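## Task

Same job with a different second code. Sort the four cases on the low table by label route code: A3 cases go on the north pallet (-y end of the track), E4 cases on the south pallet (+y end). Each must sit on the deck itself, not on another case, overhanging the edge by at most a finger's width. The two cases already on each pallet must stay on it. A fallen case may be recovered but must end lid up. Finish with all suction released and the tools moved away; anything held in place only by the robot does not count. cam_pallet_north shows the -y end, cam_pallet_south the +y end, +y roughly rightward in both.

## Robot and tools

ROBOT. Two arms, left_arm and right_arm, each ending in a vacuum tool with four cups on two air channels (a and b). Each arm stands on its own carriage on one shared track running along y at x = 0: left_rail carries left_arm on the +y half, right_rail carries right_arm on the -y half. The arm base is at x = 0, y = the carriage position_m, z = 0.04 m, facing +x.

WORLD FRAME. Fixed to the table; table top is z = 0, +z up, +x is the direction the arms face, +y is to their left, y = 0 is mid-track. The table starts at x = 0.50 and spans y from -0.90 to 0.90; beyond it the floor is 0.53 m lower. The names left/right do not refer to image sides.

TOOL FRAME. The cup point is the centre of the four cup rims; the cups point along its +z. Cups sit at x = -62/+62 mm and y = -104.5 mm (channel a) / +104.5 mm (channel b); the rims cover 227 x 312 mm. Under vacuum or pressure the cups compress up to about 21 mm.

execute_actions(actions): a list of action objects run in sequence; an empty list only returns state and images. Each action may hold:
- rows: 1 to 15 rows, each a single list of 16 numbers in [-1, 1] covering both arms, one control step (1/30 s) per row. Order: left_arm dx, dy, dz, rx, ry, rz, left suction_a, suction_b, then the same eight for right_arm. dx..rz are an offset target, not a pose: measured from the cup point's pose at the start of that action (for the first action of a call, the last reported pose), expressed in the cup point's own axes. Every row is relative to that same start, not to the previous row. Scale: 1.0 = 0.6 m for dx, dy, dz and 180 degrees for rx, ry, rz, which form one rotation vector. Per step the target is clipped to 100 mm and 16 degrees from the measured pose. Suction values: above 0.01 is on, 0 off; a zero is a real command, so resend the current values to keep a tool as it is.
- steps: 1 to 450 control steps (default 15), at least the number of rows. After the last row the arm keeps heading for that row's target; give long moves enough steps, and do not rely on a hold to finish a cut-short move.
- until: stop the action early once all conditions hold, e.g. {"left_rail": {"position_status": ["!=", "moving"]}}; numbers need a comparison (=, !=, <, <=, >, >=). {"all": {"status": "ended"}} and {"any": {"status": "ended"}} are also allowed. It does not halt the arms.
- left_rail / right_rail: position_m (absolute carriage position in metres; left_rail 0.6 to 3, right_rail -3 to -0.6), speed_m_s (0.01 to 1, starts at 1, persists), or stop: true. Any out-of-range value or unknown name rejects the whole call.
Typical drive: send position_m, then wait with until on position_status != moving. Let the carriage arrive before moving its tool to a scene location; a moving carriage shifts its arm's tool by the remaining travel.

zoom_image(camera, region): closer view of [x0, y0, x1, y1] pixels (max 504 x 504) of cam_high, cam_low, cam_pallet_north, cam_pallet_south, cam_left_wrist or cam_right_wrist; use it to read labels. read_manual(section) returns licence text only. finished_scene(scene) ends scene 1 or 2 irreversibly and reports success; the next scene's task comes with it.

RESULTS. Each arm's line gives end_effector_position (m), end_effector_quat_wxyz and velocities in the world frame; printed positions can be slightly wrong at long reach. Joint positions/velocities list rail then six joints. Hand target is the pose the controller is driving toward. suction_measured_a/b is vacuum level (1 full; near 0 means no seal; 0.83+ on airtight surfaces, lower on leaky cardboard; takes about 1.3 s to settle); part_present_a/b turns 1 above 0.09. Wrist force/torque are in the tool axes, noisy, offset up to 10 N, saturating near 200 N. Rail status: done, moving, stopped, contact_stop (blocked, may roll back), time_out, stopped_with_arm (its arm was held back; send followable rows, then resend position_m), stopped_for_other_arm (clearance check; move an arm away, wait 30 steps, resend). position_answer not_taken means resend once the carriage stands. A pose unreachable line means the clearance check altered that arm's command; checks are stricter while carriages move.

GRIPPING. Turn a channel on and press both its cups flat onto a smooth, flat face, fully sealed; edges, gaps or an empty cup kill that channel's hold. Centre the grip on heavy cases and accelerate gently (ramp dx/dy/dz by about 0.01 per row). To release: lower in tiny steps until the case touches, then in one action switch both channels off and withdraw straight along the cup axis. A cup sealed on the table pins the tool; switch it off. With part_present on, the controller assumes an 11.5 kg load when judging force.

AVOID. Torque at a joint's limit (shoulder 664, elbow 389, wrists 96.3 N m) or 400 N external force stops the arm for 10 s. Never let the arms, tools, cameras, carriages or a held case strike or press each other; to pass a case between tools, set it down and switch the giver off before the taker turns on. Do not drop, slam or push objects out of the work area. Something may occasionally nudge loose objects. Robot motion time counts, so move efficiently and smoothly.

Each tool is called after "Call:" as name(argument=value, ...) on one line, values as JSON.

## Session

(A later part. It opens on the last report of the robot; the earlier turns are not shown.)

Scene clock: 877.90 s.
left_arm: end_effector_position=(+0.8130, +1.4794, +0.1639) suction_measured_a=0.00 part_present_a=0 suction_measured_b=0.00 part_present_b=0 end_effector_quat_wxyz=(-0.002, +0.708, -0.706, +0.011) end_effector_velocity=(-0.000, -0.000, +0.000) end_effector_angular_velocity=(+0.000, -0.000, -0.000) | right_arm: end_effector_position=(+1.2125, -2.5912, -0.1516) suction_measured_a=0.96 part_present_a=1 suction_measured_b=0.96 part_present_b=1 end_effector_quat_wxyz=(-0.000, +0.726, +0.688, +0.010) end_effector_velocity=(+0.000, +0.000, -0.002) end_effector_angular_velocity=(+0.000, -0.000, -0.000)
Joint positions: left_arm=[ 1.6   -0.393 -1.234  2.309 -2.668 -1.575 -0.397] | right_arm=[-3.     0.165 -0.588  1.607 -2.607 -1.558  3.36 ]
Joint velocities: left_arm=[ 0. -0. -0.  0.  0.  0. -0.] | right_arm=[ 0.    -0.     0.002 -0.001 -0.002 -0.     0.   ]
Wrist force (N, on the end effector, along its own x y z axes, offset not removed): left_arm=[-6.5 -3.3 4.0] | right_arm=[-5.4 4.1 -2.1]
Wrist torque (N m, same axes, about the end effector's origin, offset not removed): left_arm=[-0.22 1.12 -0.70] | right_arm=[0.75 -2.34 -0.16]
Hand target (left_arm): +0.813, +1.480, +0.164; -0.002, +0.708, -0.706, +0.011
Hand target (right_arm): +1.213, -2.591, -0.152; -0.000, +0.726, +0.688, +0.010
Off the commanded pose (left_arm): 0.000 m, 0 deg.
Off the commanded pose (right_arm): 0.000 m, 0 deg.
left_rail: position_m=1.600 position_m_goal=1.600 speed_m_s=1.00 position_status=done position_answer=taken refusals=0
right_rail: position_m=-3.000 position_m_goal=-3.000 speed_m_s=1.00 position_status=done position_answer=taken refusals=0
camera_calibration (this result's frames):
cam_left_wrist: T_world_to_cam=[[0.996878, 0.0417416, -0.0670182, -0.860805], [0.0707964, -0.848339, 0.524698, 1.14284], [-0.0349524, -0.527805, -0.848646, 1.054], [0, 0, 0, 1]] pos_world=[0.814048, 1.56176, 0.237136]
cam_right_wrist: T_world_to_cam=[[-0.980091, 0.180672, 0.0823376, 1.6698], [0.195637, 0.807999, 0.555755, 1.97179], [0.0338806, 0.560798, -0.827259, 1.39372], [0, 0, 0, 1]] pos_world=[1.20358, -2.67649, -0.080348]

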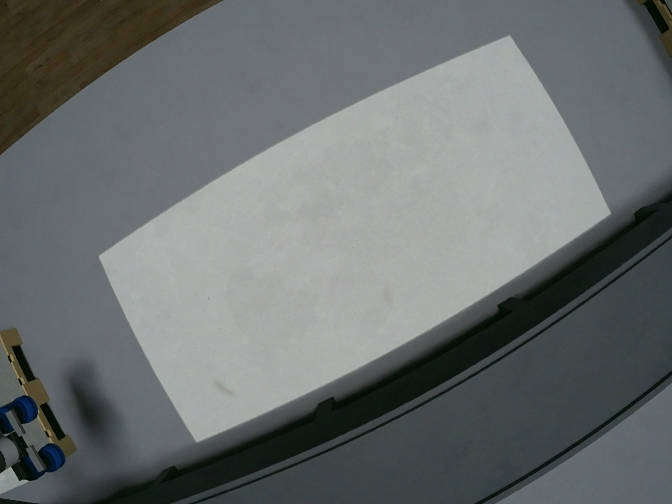

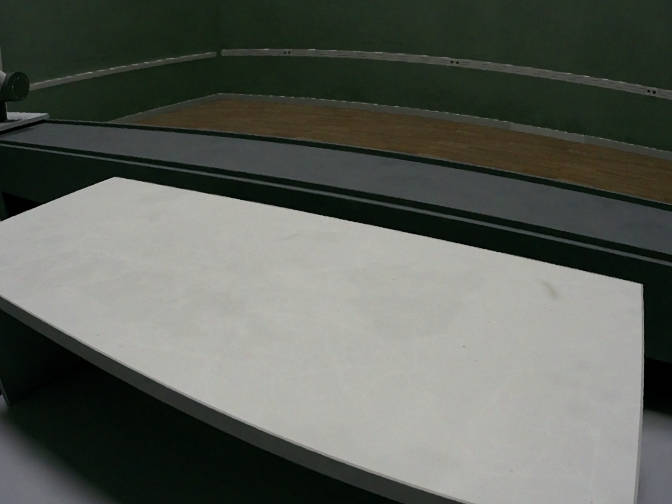

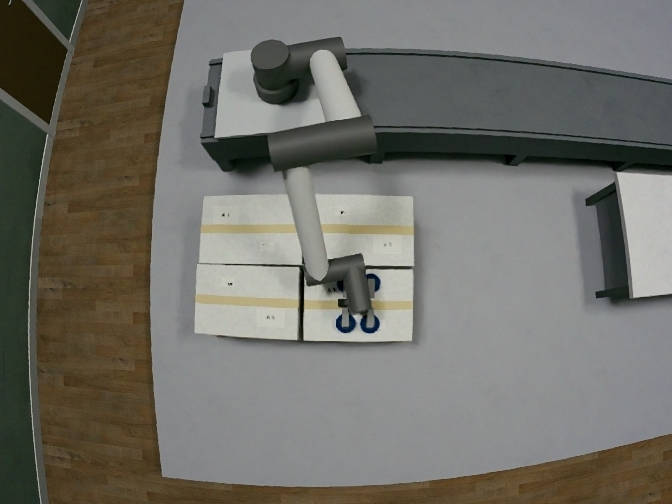

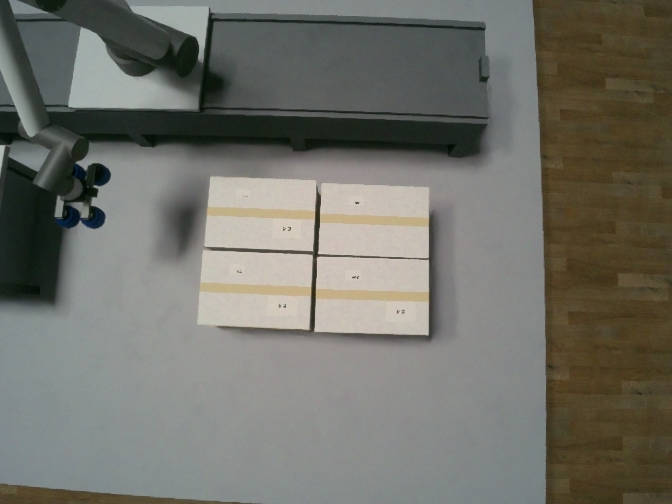

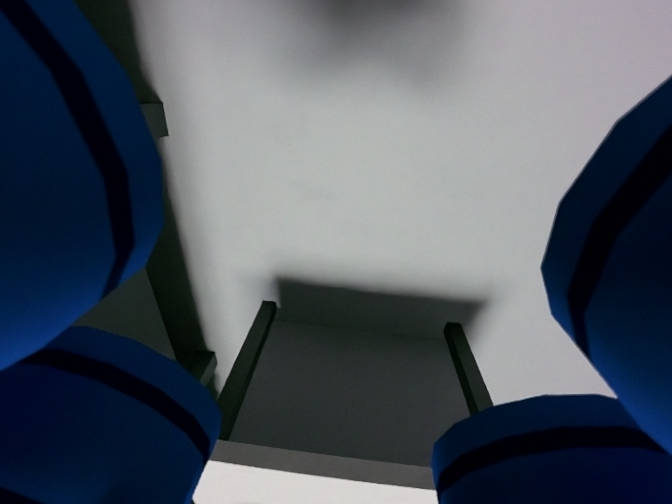

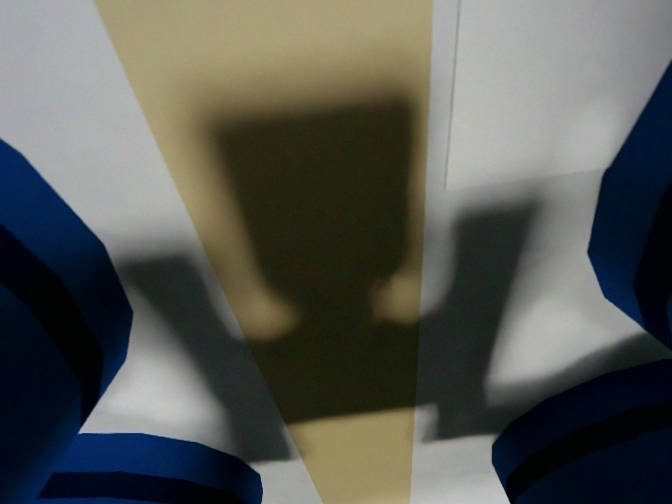

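Call:
execute_actions(actions=[{"rows": [[0,0,0,0,0,0,0,0, 0,0,0.0045,0,0,0,1,1]], "steps": 10}])

Scene clock: 879.27 s.
left_arm: end_effector_position=(+0.8130, +1.4794, +0.1639) suction_measured_a=0.00 part_present_a=0 suction_measured_b=0.00 part_present_b=0 end_effector_quat_wxyz=(-0.002, +0.708, -0.706, +0.011) end_effector_velocity=(+0.000, -0.000, +0.000) end_effector_angular_velocity=(-0.000, -0.000, -0.000) | right_arm: end_effector_position=(+1.2126, -2.5912, -0.1540) suction_measured_a=0.96 part_present_a=1 suction_measured_b=0.96 part_present_b=1 end_effector_quat_wxyz=(-0.000, +0.726, +0.688, +0.010) end_effector_velocity=(+0.000, +0.000, -0.002) end_effector_angular_velocity=(+0.000, -0.000, +0.000)
Joint positions: left_arm=[ 1.6   -0.393 -1.234  2.309 -2.668 -1.575 -0.397] | right_arm=[-3.     0.165 -0.586  1.607 -2.609 -1.558  3.36 ]
Joint velocities: left_arm=[ 0. -0. -0.  0.  0.  0.  0.] | right_arm=[ 0.     0.     0.002 -0.001 -0.002 -0.     0.   ]
Wrist force (N, on the end effector, along its own x y z axes, offset not removed): left_arm=[-6.3 2.3 0.0] | right_arm=[-5.4 0.6 -2.0]
Wrist torque (N m, same axes, about the end effector's origin, offset not removed): left_arm=[0.48 0.84 -0.55] | right_arm=[0.35 -2.30 -0.28]
Hand target (left_arm): +0.813, +1.480, +0.164; -0.002, +0.708, -0.706, +0.011
Hand target (right_arm): +1.213, -2.591, -0.154; -0.000, +0.726, +0.688, +0.010
Off the commanded pose (left_arm): 0.000 m, 0 deg.
Off the commanded pose (right_arm): 0.000 m, 0 deg.
left_rail: position_m=1.600 position_m_goal=1.600 speed_m_s=1.00 position_status=done position_answer=taken refusals=0
right_rail: position_m=-3.000 position_m_goal=-3.000 speed_m_s=1.00 position_status=done position_answer=taken refusals=0
camera_calibration (this result's frames):
cam_left_wrist: T_world_to_cam=[[0.996878, 0.0417416, -0.0670181, -0.860805], [0.0707963, -0.848339, 0.524698, 1.14284], [-0.0349523, -0.527805, -0.848646, 1.054], [0, 0, 0, 1]] pos_world=[0.814048, 1.56176, 0.237136]
cam_right_wrist: T_world_to_cam=[[-0.980089, 0.180678, 0.0823515, 1.67004], [0.19565, 0.807999, 0.55575, 1.9731], [0.0338716, 0.560796, -0.827261, 1.3917], [0, 0, 0, 1]] pos_world=[1.20361, -2.67646, -0.0827843]

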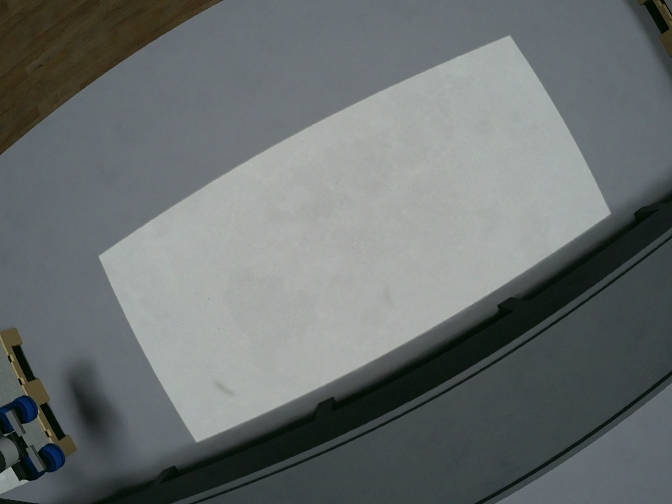

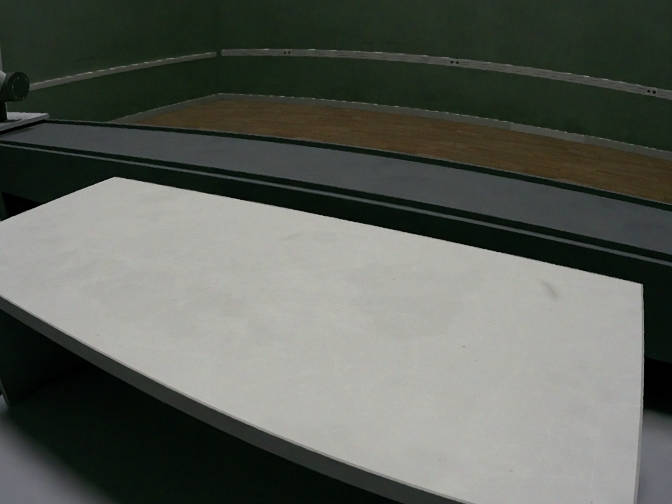

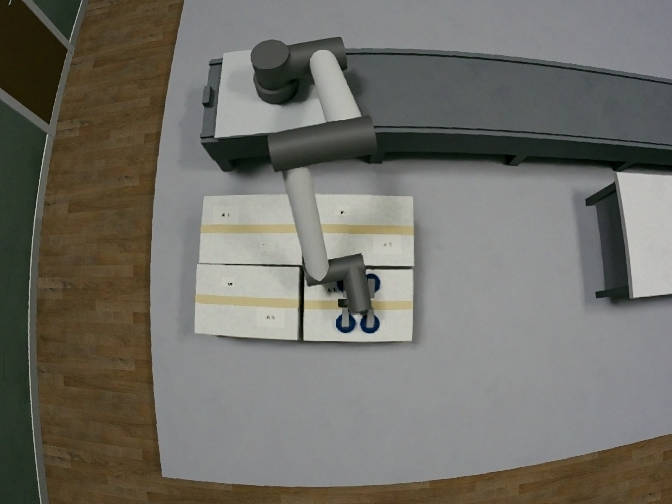

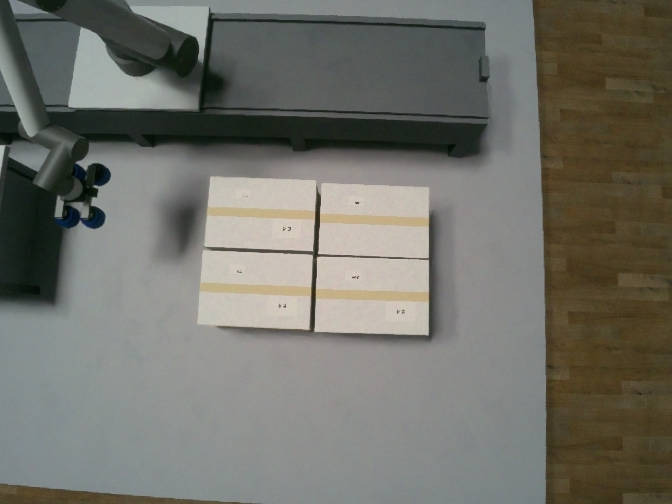

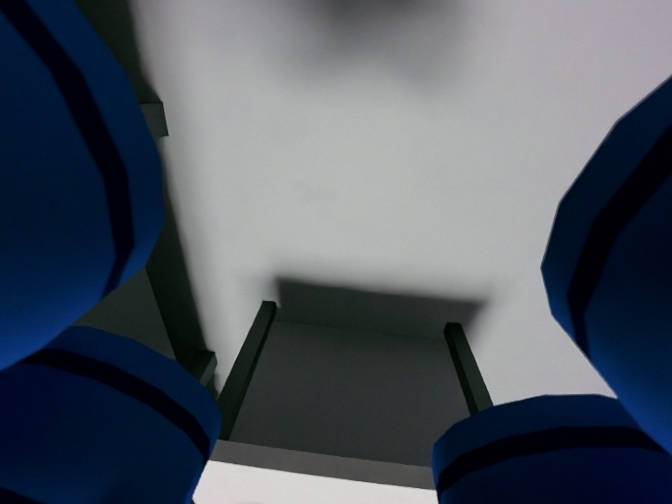

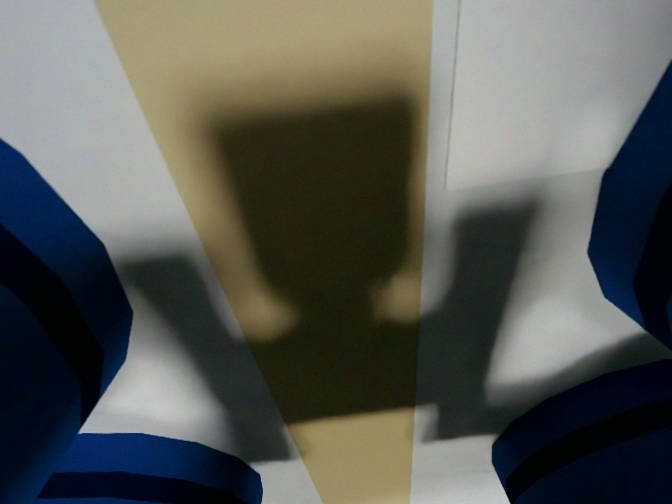

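Call:
execute_actions(actions=[{"rows": [[0,0,0,0,0,0,0,0, 0,0,0.0045,0,0,0,1,1]], "steps": 10}])

Scene clock: 880.57 s.
left_arm: end_effector_position=(+0.8130, +1.4794, +0.1639) suction_measured_a=0.00 part_present_a=0 suction_measured_b=0.00 part_present_b=0 end_effector_quat_wxyz=(-0.002, +0.708, -0.706, +0.011) end_effector_velocity=(+0.000, -0.000, -0.000) end_effector_angular_velocity=(-0.000, +0.000, -0.000) | right_arm: end_effector_position=(+1.2128, -2.5910, -0.1561) suction_measured_a=0.96 part_present_a=1 suction_measured_b=0.96 part_present_b=1 end_effector_quat_wxyz=(-0.000, +0.726, +0.688, +0.011) end_effector_velocity=(+0.000, +0.000, -0.002) end_effector_angular_velocity=(+0.000, -0.001, +0.000)
Joint positions: left_arm=[ 1.6   -0.393 -1.234  2.309 -2.668 -1.575 -0.397] | right_arm=[-3.     0.165 -0.584  1.606 -2.61  -1.558  3.36 ]
Joint velocities: left_arm=[ 0.  0.  0. -0. -0. -0.  0.] | right_arm=[ 0.     0.     0.002 -0.001 -0.002 -0.     0.   ]
Wrist force (N, on the end effector, along its own x y z axes, offset not removed): left_arm=[-0.3 -3.5 1.8] | right_arm=[16.9 -2.6 -79.3]
Wrist torque (N m, same axes, about the end effector's origin, offset not removed): left_arm=[-0.25 0.37 -0.70] | right_arm=[14.93 -17.95 5.11]
Hand target (left_arm): +0.813, +1.480, +0.164; -0.002, +0.708, -0.706, +0.011
Hand target (right_arm): +1.213, -2.591, -0.157; -0.000, +0.726, +0.688, +0.010
Off the commanded pose (left_arm): 0.000 m, 0 deg.
Off the commanded pose (right_arm): 0.001 m, 0 deg.
left_rail: position_m=1.600 position_m_goal=1.600 speed_m_s=1.00 position_status=done position_answer=taken refusals=0
right_rail: position_m=-3.000 position_m_goal=-3.000 speed_m_s=1.00 position_status=done position_answer=taken refusals=0
camera_calibration (this result's frames):
cam_left_wrist: T_world_to_cam=[[0.996878, 0.0417414, -0.0670183, -0.860804], [0.0707963, -0.848339, 0.524698, 1.14284], [-0.0349526, -0.527805, -0.848646, 1.054], [0, 0, 0, 1]] pos_world=[0.814048, 1.56176, 0.237136]
cam_right_wrist: T_world_to_cam=[[-0.980103, 0.1807, 0.0821356, 1.67043], [0.195545, 0.807972, 0.555827, 1.97416], [0.0340748, 0.560828, -0.827231, 1.38975], [0, 0, 0, 1]] pos_world=[1.2038, -2.67632, -0.0848478]

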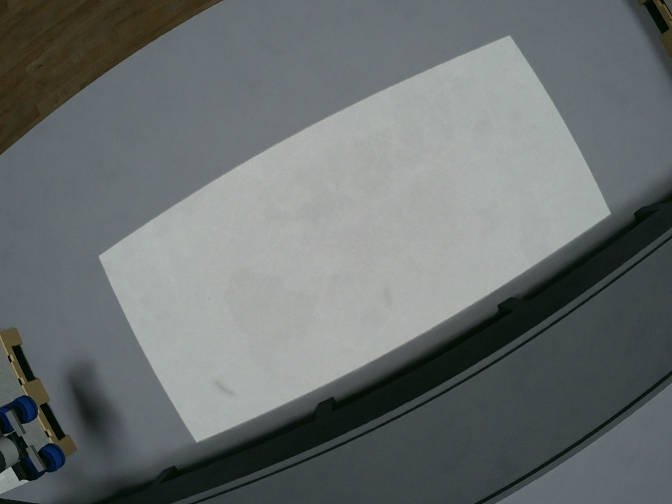

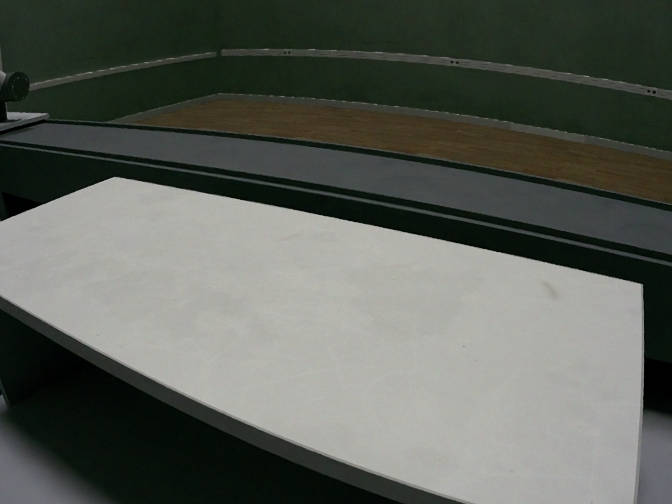

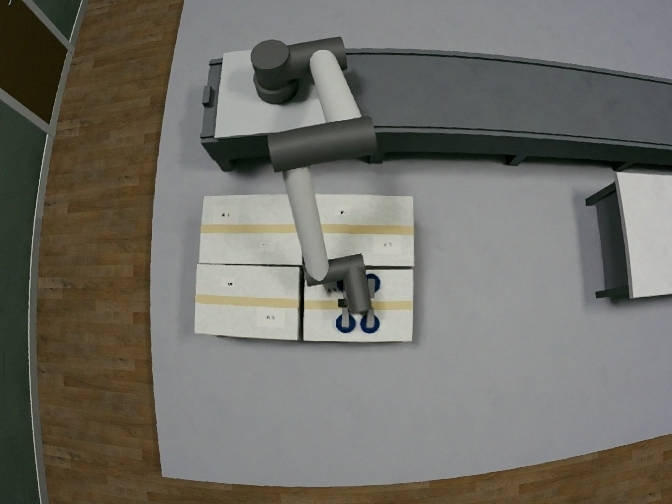

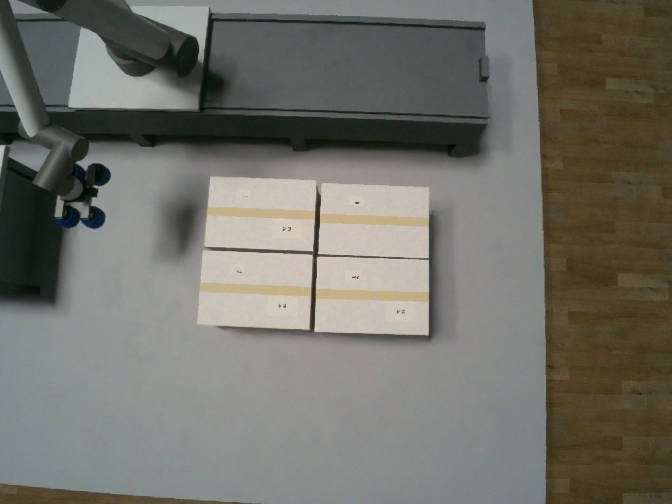

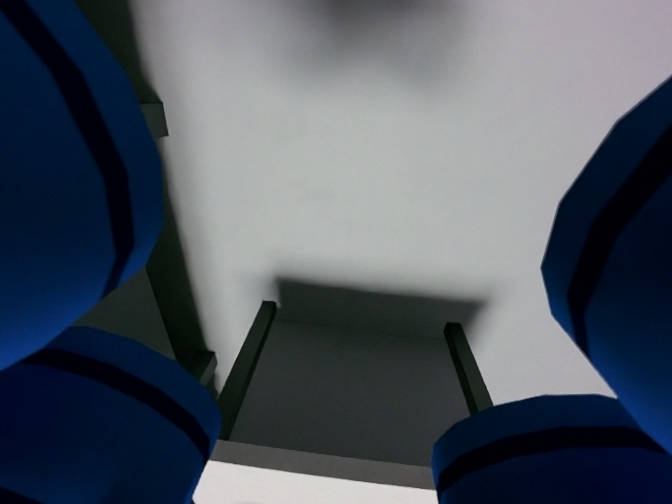

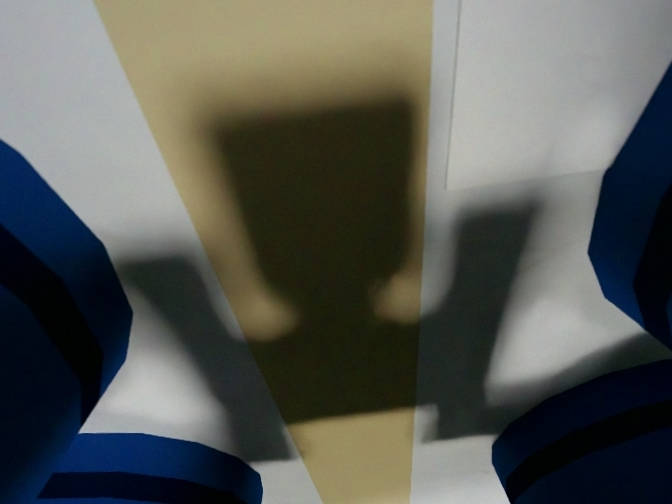

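Call:
execute_actions(actions=[{"rows": [[0,0,0,0,0,0,0,0, 0,0,-0.003,0,0,0,0,0],[0,0,0,0,0,0,0,0, 0,0,-0.006,0,0,0,0,0],[0,0,0,0,0,0,0,0, 0,0,-0.009,0,0,0,0,0],[0,0,0,0,0,0,0,0, 0,0,-0.012,0,0,0,0,0],[0,0,0,0,0,0,0,0, 0,0,-0.016,0,0,0,0,0],[0,0,0,0,0,0,0,0, 0,0,-0.02,0,0,0,0,0],[0,0,0,0,0,0,0,0, 0,0,-0.025,0,0,0,0,0],[0,0,0,0,0,0,0,0, 0,0,-0.031,0,0,0,0,0],[0,0,0,0,0,0,0,0, 0,0,-0.04,0,0,0,0,0],[0,0,0,0,0,0,0,0, 0,0,-0.055,0,0,0,0,0],[0,0,0,0,0,0,0,0, 0,0,-0.075,0,0,0,0,0],[0,0,0,0,0,0,0,0, 0,0,-0.10,0,0,0,0,0],[0,0,0,0,0,0,0,0, 0,0,-0.18,0,0,0,0,0],[0,0,0,0,0,0,0,0, 0,0,-0.33,0,0,0,0,0],[0,0,0,0,0,0,0,0, 0,0,-0.5,0,0,0,0,0]], "steps": 30}])

Scene clock: 886.50 s.
left_arm: end_effector_position=(+0.8130, +1.4794, +0.1639) suction_measured_a=0.00 part_present_a=0 suction_measured_b=0.00 part_present_b=0 end_effector_quat_wxyz=(-0.002, +0.708, -0.706, +0.011) end_effector_velocity=(-0.000, -0.000, -0.000) end_effector_angular_velocity=(+0.000, +0.000, +0.000) | right_arm: end_effector_position=(+1.2101, -2.5940, +0.1158) suction_measured_a=0.00 part_present_a=0 suction_measured_b=0.00 part_present_b=0 end_effector_quat_wxyz=(+0.000, +0.726, +0.688, +0.012) end_effector_velocity=(-0.011, -0.007, +0.216) end_effector_angular_velocity=(-0.001, +0.008, +0.000)
Joint positions: left_arm=[ 1.6   -0.393 -1.234  2.309 -2.668 -1.575 -0.397] | right_arm=[-3.     0.163 -0.835  1.618 -2.374 -1.558  3.358]
Joint velocities: left_arm=[ 0. -0.  0. -0. -0.  0. -0.] | right_arm=[ 0.    -0.004 -0.186 -0.025  0.219  0.    -0.004]
Wrist force (N, on the end effector, along its own x y z axes, offset not removed): left_arm=[-2.4 -2.4 -0.5] | right_arm=[-5.6 3.7 -1.6]
Wrist torque (N m, same axes, about the end effector's origin, offset not removed): left_arm=[-0.36 0.56 -0.70] | right_arm=[0.11 1.09 -0.13]
Hand target (left_arm): +0.813, +1.480, +0.164; -0.002, +0.708, -0.706, +0.011
Hand target (right_arm): +1.208, -2.595, +0.143; -0.000, +0.726, +0.688, +0.011
Off the commanded pose (left_arm): 0.000 m, 0 deg.
Off the commanded pose (right_arm): 0.028 m, 0 deg.
left_rail: position_m=1.600 position_m_goal=1.600 speed_m_s=1.00 position_status=done position_answer=taken refusals=0
right_rail: position_m=-3.000 position_m_goal=-3.000 speed_m_s=1.00 position_status=done position_answer=taken refusals=0
camera_calibration (this result's frames):
cam_left_wrist: T_world_to_cam=[[0.996878, 0.0417417, -0.0670182, -0.860805], [0.0707964, -0.848339, 0.524699, 1.14284], [-0.0349524, -0.527805, -0.848646, 1.054], [0, 0, 0, 1]] pos_world=[0.814048, 1.56176, 0.237136]
cam_right_wrist: T_world_to_cam=[[-0.980292, 0.180705, 0.0798281, 1.64649], [0.194225, 0.807751, 0.55661, 1.82687], [0.0361009, 0.561145, -0.82693, 1.61473], [0, 0, 0, 1]] pos_world=[1.20092, -2.67929, 0.18698]

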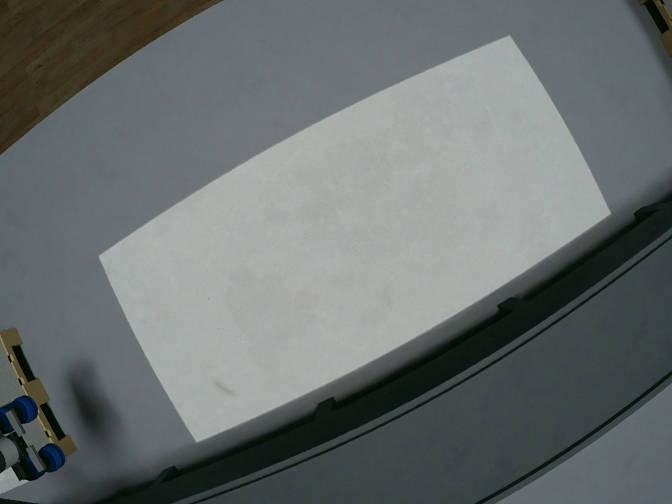

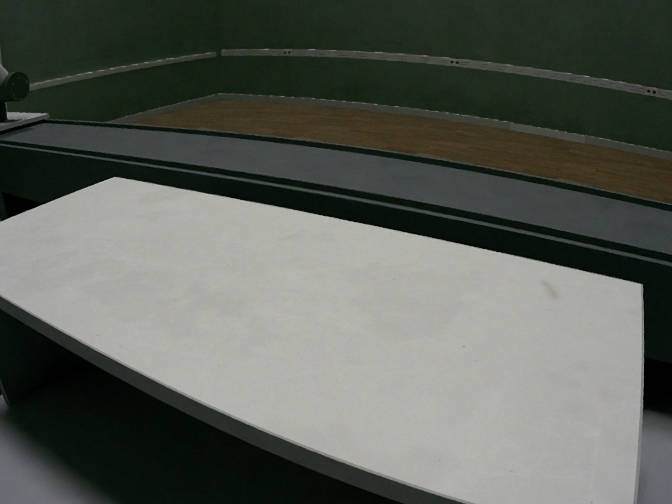

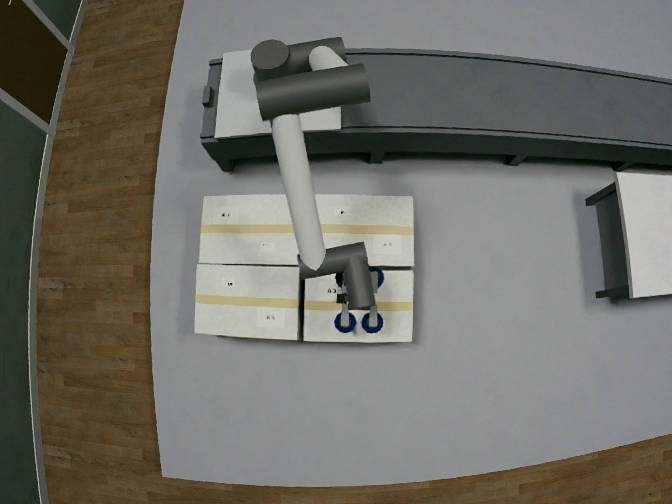

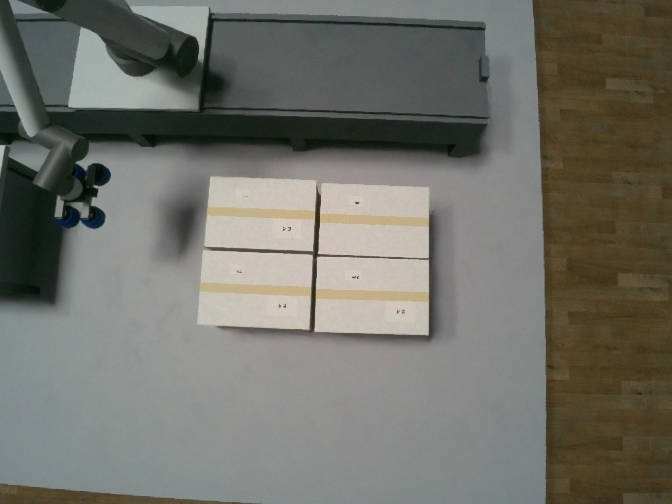

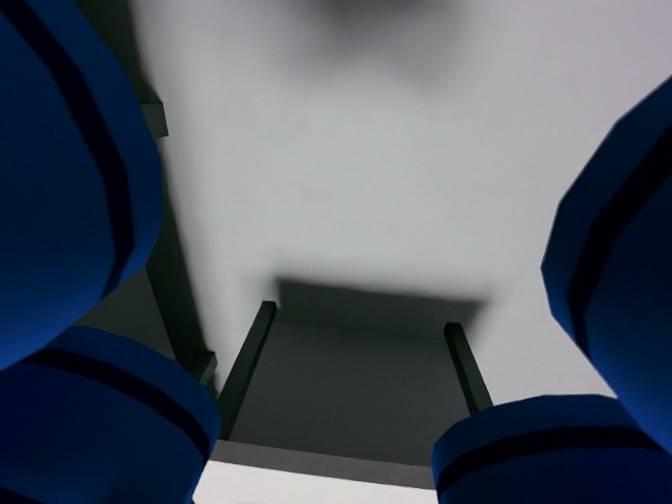

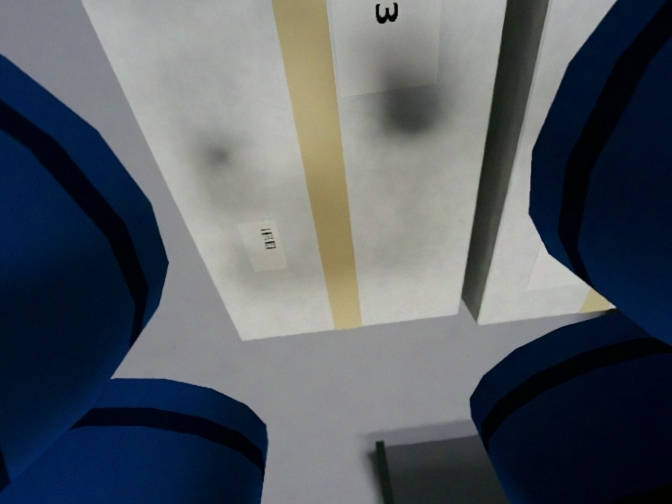

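Call:
execute_actions(actions=[{"right_rail": {"position_m": -1.8}, "steps": 1}])

Call:
zoom_image(camera="cam_pallet_south", region=[180, 160, 450, 350])

Scene clock: 890.93 s.
left_arm: end_effector_position=(+0.8130, +1.4794, +0.1639) suction_measured_a=0.00 part_present_a=0 suction_measured_b=0.00 part_present_b=0 end_effector_quat_wxyz=(-0.002, +0.708, -0.706, +0.011) end_effector_velocity=(-0.000, +0.000, -0.000) end_effector_angular_velocity=(-0.000, +0.000, -0.000) | right_arm: end_effector_position=(+1.2082, -2.5950, +0.1434) suction_measured_a=0.00 part_present_a=0 suction_measured_b=0.00 part_present_b=0 end_effector_quat_wxyz=(-0.000, +0.726, +0.688, +0.011) end_effector_velocity=(-0.000, +0.004, +0.001) end_effector_angular_velocity=(-0.000, +0.001, -0.000)
Joint positions: left_arm=[ 1.6   -0.393 -1.234  2.309 -2.668 -1.575 -0.397] | right_arm=[-3.     0.162 -0.859  1.615 -2.345 -1.558  3.358]
Joint velocities: left_arm=[ 0.  0. -0. -0.  0. -0.  0.] | right_arm=[ 0.005 -0.001 -0.001 -0.     0.002  0.    -0.   ]
Wrist force (N, on the end effector, along its own x y z axes, offset not removed): left_arm=[-2.3 0.8 5.0] | right_arm=[-4.8 2.0 6.4]
Wrist torque (N m, same axes, about the end effector's origin, offset not removed): left_arm=[0.23 0.44 -0.52] | right_arm=[-0.03 1.04 -0.28]
Hand target (left_arm): +0.813, +1.480, +0.164; -0.002, +0.708, -0.706, +0.011
Hand target (right_arm): +1.208, -2.593, +0.144; -0.000, +0.726, +0.688, +0.011
Off the commanded pose (left_arm): 0.000 m, 0 deg.
Off the commanded pose (right_arm): 0.001 m, 0 deg.
left_rail: position_m=1.600 position_m_goal=1.600 speed_m_s=1.00 position_status=done position_answer=taken refusals=0
right_rail: position_m=-3.000 position_m_goal=-1.800 speed_m_s=1.00 position_status=moving position_answer=taken refusals=0
camera_calibration (this result's frames):
cam_left_wrist: T_world_to_cam=[[0.996878, 0.0417413, -0.0670182, -0.860804], [0.0707961, -0.848339, 0.524698, 1.14284], [-0.0349526, -0.527805, -0.848646, 1.054], [0, 0, 0, 1]] pos_world=[0.814048, 1.56175, 0.237136]
cam_right_wrist: T_world_to_cam=[[-0.980148, 0.180707, 0.0815792, 1.64225], [0.195231, 0.80791, 0.556028, 1.81194], [0.0345696, 0.560916, -0.827151, 1.63951], [0, 0, 0, 1]] pos_world=[1.19923, -2.68028, 0.214665]

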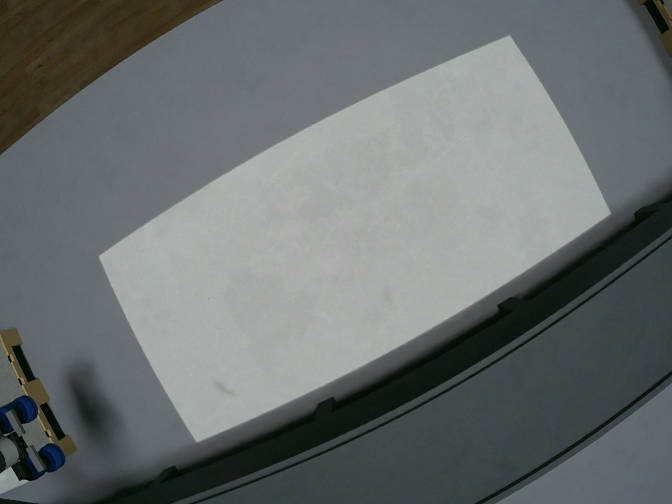

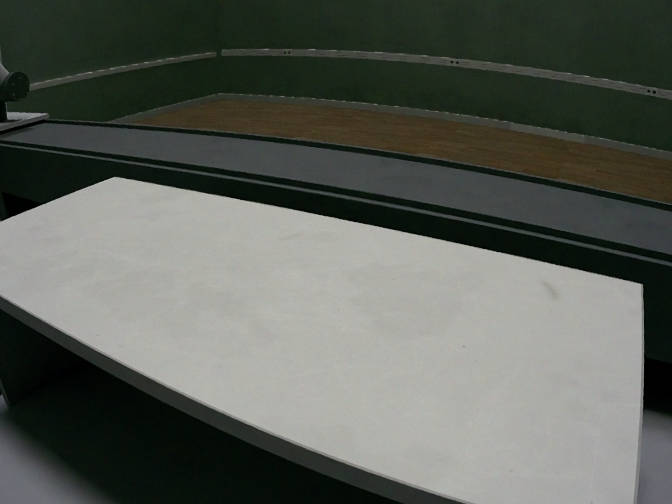

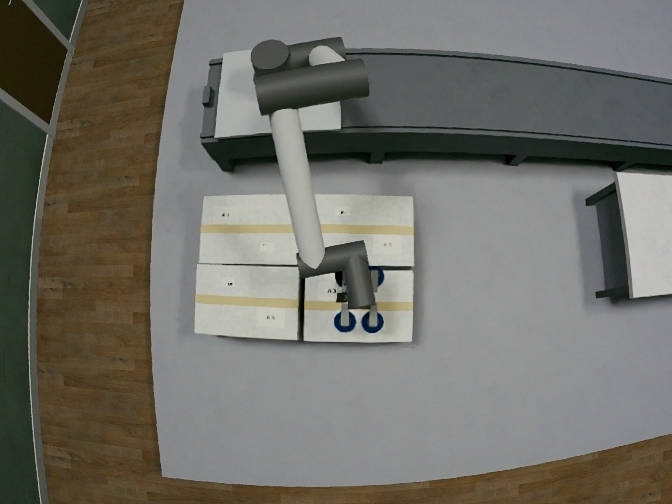

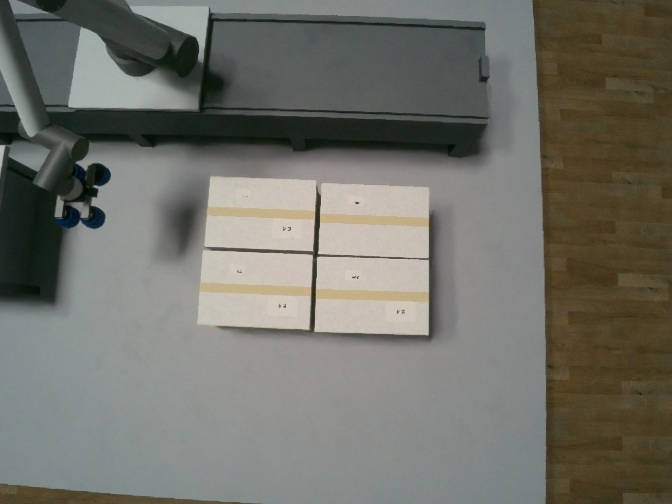

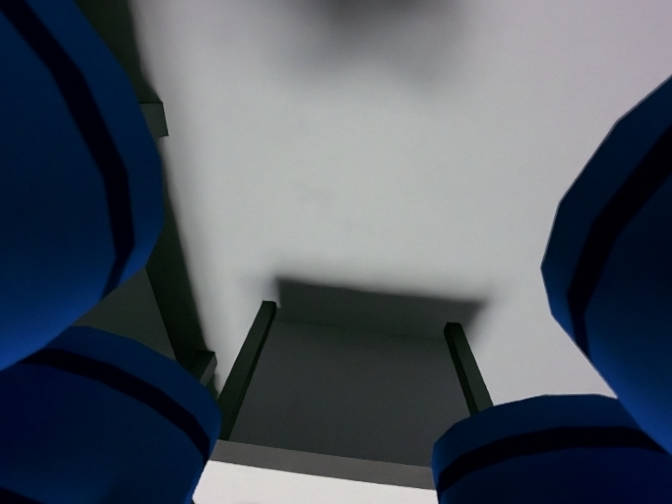

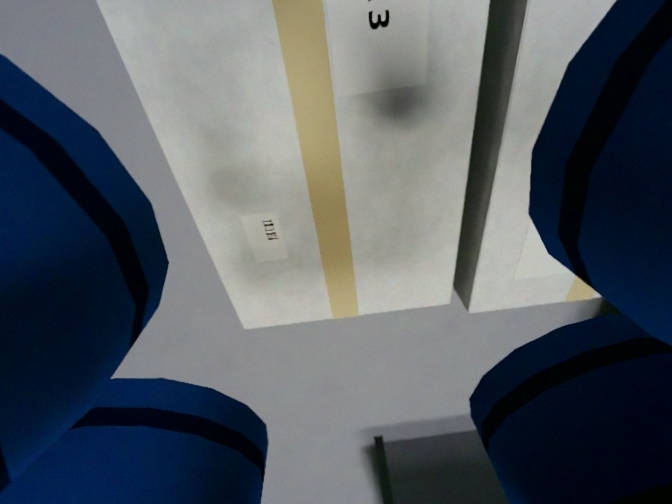

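Region (180, 160, 450, 350) of cam_pallet_south's 672x504 image, scaled by 1.867, with more detail than that image has; it fills the top 355 rows of this view, and the rest is white.

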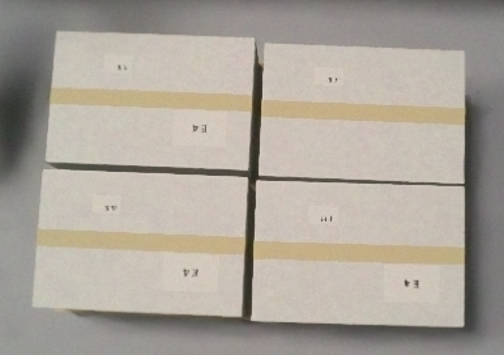

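Call:
zoom_image(camera="cam_pallet_south", region=[310, 175, 440, 265])

Call:
execute_actions(actions=[])

Region (310, 175, 440, 265) of cam_pallet_south's 672x504 image, scaled by 3.877, with more detail than that image has; it fills the top 349 rows of this view, and the rest is white.

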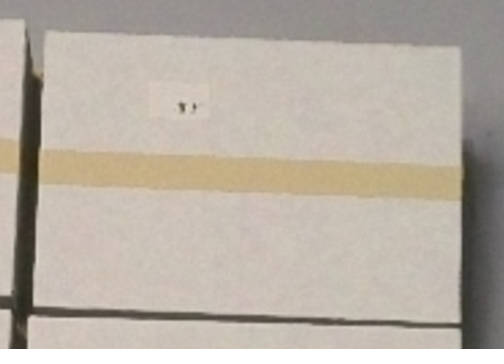

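Scene clock: 893.67 s.
left_arm: end_effector_position=(+0.8130, +1.4794, +0.1639) suction_measured_a=0.00 part_present_a=0 suction_measured_b=0.00 part_present_b=0 end_effector_quat_wxyz=(-0.002, +0.708, -0.706, +0.011) end_effector_velocity=(-0.000, -0.000, -0.000) end_effector_angular_velocity=(+0.000, +0.000, -0.000) | right_arm: end_effector_position=(+1.2082, -1.3950, +0.1440) suction_measured_a=0.00 part_present_a=0 suction_measured_b=0.00 part_present_b=0 end_effector_quat_wxyz=(-0.000, +0.726, +0.688, +0.011) end_effector_velocity=(-0.000, -0.000, -0.000) end_effector_angular_velocity=(-0.000, +0.000, -0.000)
Joint positions: left_arm=[ 1.6   -0.393 -1.234  2.309 -2.668 -1.575 -0.397] | right_arm=[-1.8    0.162 -0.859  1.614 -2.343 -1.558  3.357]
Joint velocities: left_arm=[ 0. -0.  0. -0.  0. -0.  0.] | right_arm=[ 0. -0.  0. -0.  0. -0.  0.]
Wrist force (N, on the end effector, along its own x y z axes, offset not removed): left_arm=[-2.2 0.4 4.4] | right_arm=[-6.5 1.7 4.9]
Wrist torque (N m, same axes, about the end effector's origin, offset not removed): left_arm=[0.13 0.61 -0.60] | right_arm=[-0.11 1.30 -0.18]
Hand target (left_arm): +0.813, +1.480, +0.164; -0.002, +0.708, -0.706, +0.011
Hand target (right_arm): +1.208, -1.395, +0.144; -0.000, +0.726, +0.688, +0.011
Off the commanded pose (left_arm): 0.000 m, 0 deg.
Off the commanded pose (right_arm): 0.000 m, 0 deg.
left_rail: position_m=1.600 position_m_goal=1.600 speed_m_s=1.00 position_status=done position_answer=taken refusals=0
right_rail: position_m=-1.800 position_m_goal=-1.800 speed_m_s=1.00 position_status=done position_answer=taken refusals=0
camera_calibration (this result's frames):
cam_left_wrist: T_world_to_cam=[[0.996878, 0.0417412, -0.0670182, -0.860804], [0.0707961, -0.848339, 0.524698, 1.14284], [-0.0349526, -0.527805, -0.848646, 1.054], [0, 0, 0, 1]] pos_world=[0.814048, 1.56175, 0.237136]
cam_right_wrist: T_world_to_cam=[[-0.980097, 0.18074, 0.0821128, 1.42525], [0.195564, 0.807954, 0.555846, 0.841784], [0.0341203, 0.560842, -0.82722, 0.967361], [0, 0, 0, 1]] pos_world=[1.19926, -1.48026, 0.215286]

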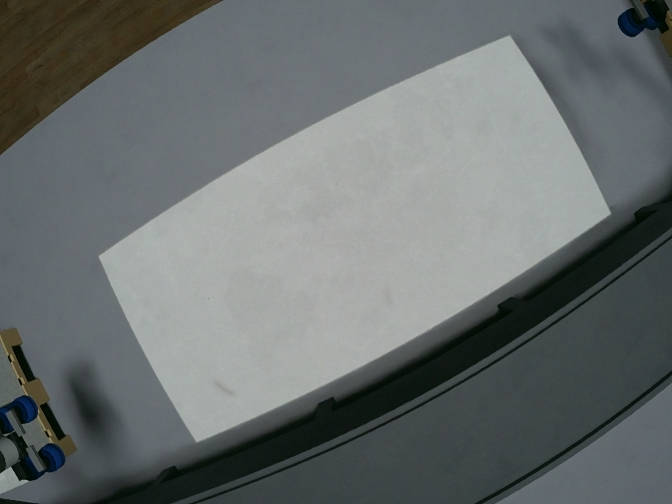

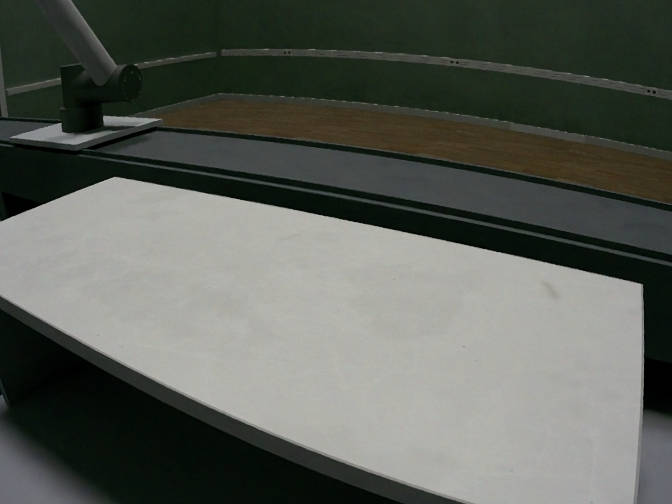

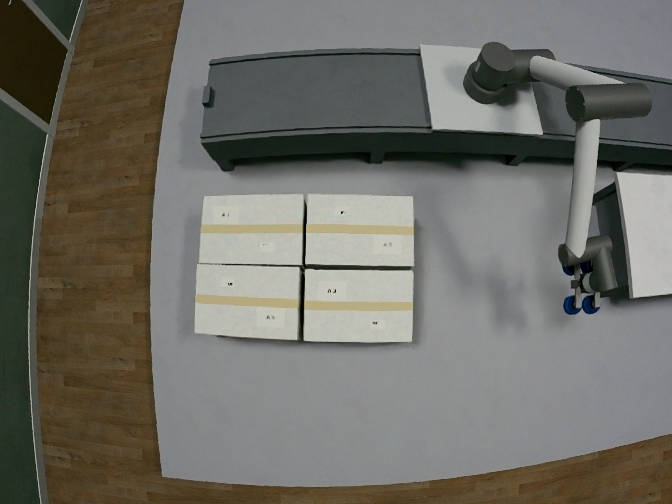

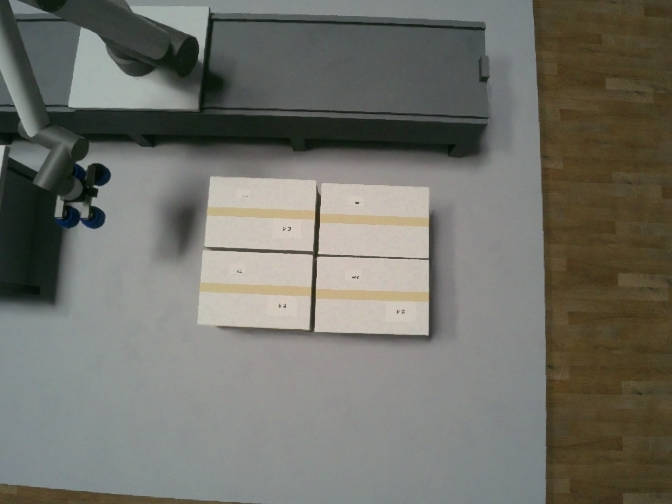

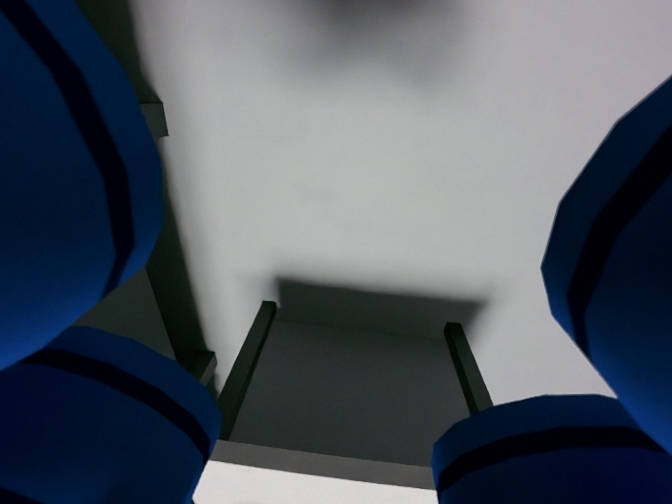

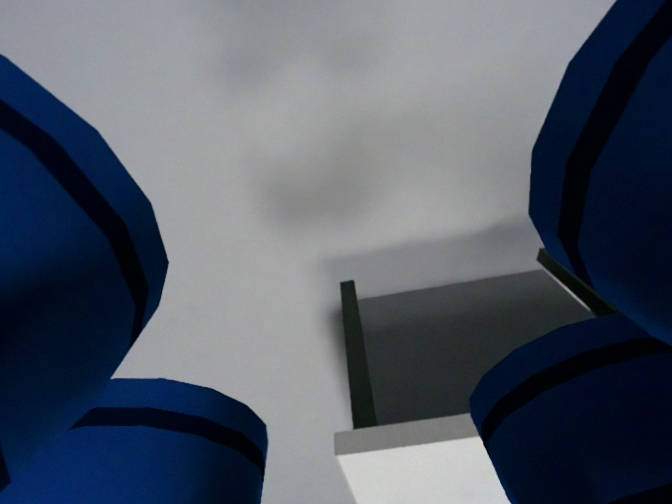

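Call:
zoom_image(camera="cam_pallet_north", region=[180, 180, 430, 355])

Call:
zoom_image(camera="cam_pallet_south", region=[335, 185, 385, 220])

Region (180, 180, 430, 355) of cam_pallet_north's 672x504 image, scaled by 2.016, with more detail than that image has; it fills the top 353 rows of this view, and the rest is white.

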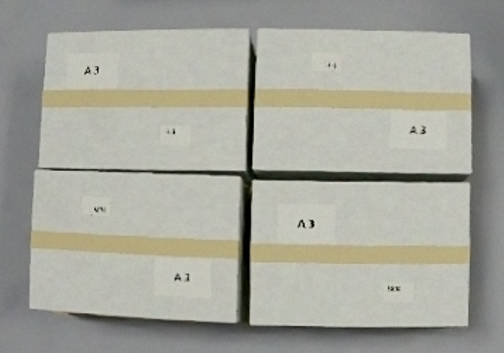

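Region (335, 185, 385, 220) of cam_pallet_south's 672x504 image, scaled by 10.080, with more detail than that image has; it fills the top 353 rows of this view, and the rest is white.

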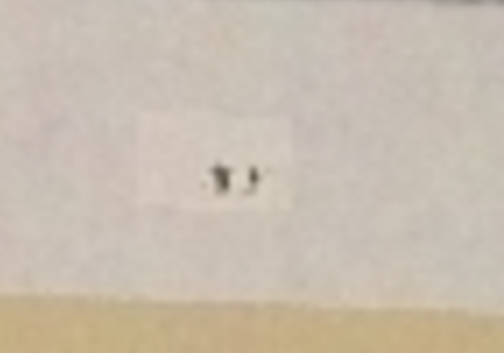

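Call:
zoom_image(camera="cam_pallet_north", region=[290, 255, 430, 355])

Call:
zoom_image(camera="cam_high", region=[560, 0, 672, 84])

Region (290, 255, 430, 355) of cam_pallet_north's 672x504 image, scaled by 3.600, with more detail than that image has; it fills the top 360 rows of this view, and the rest is white.

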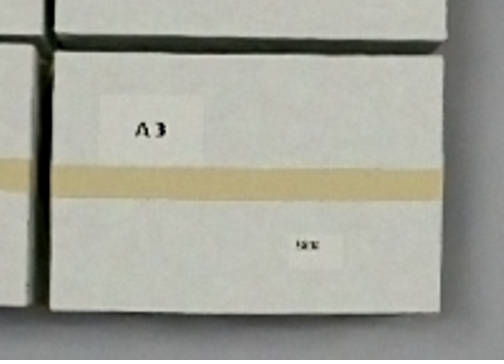

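Region (560, 0, 672, 84) of cam_high's 672x504 image, scaled by 4.500, with more detail than that image has; it fills the top 378 rows of this view, and the rest is white.

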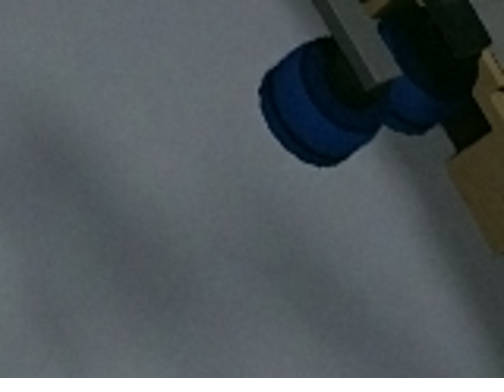

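Call:
finished_scene(scene=2)

The scene is finished: the task was done.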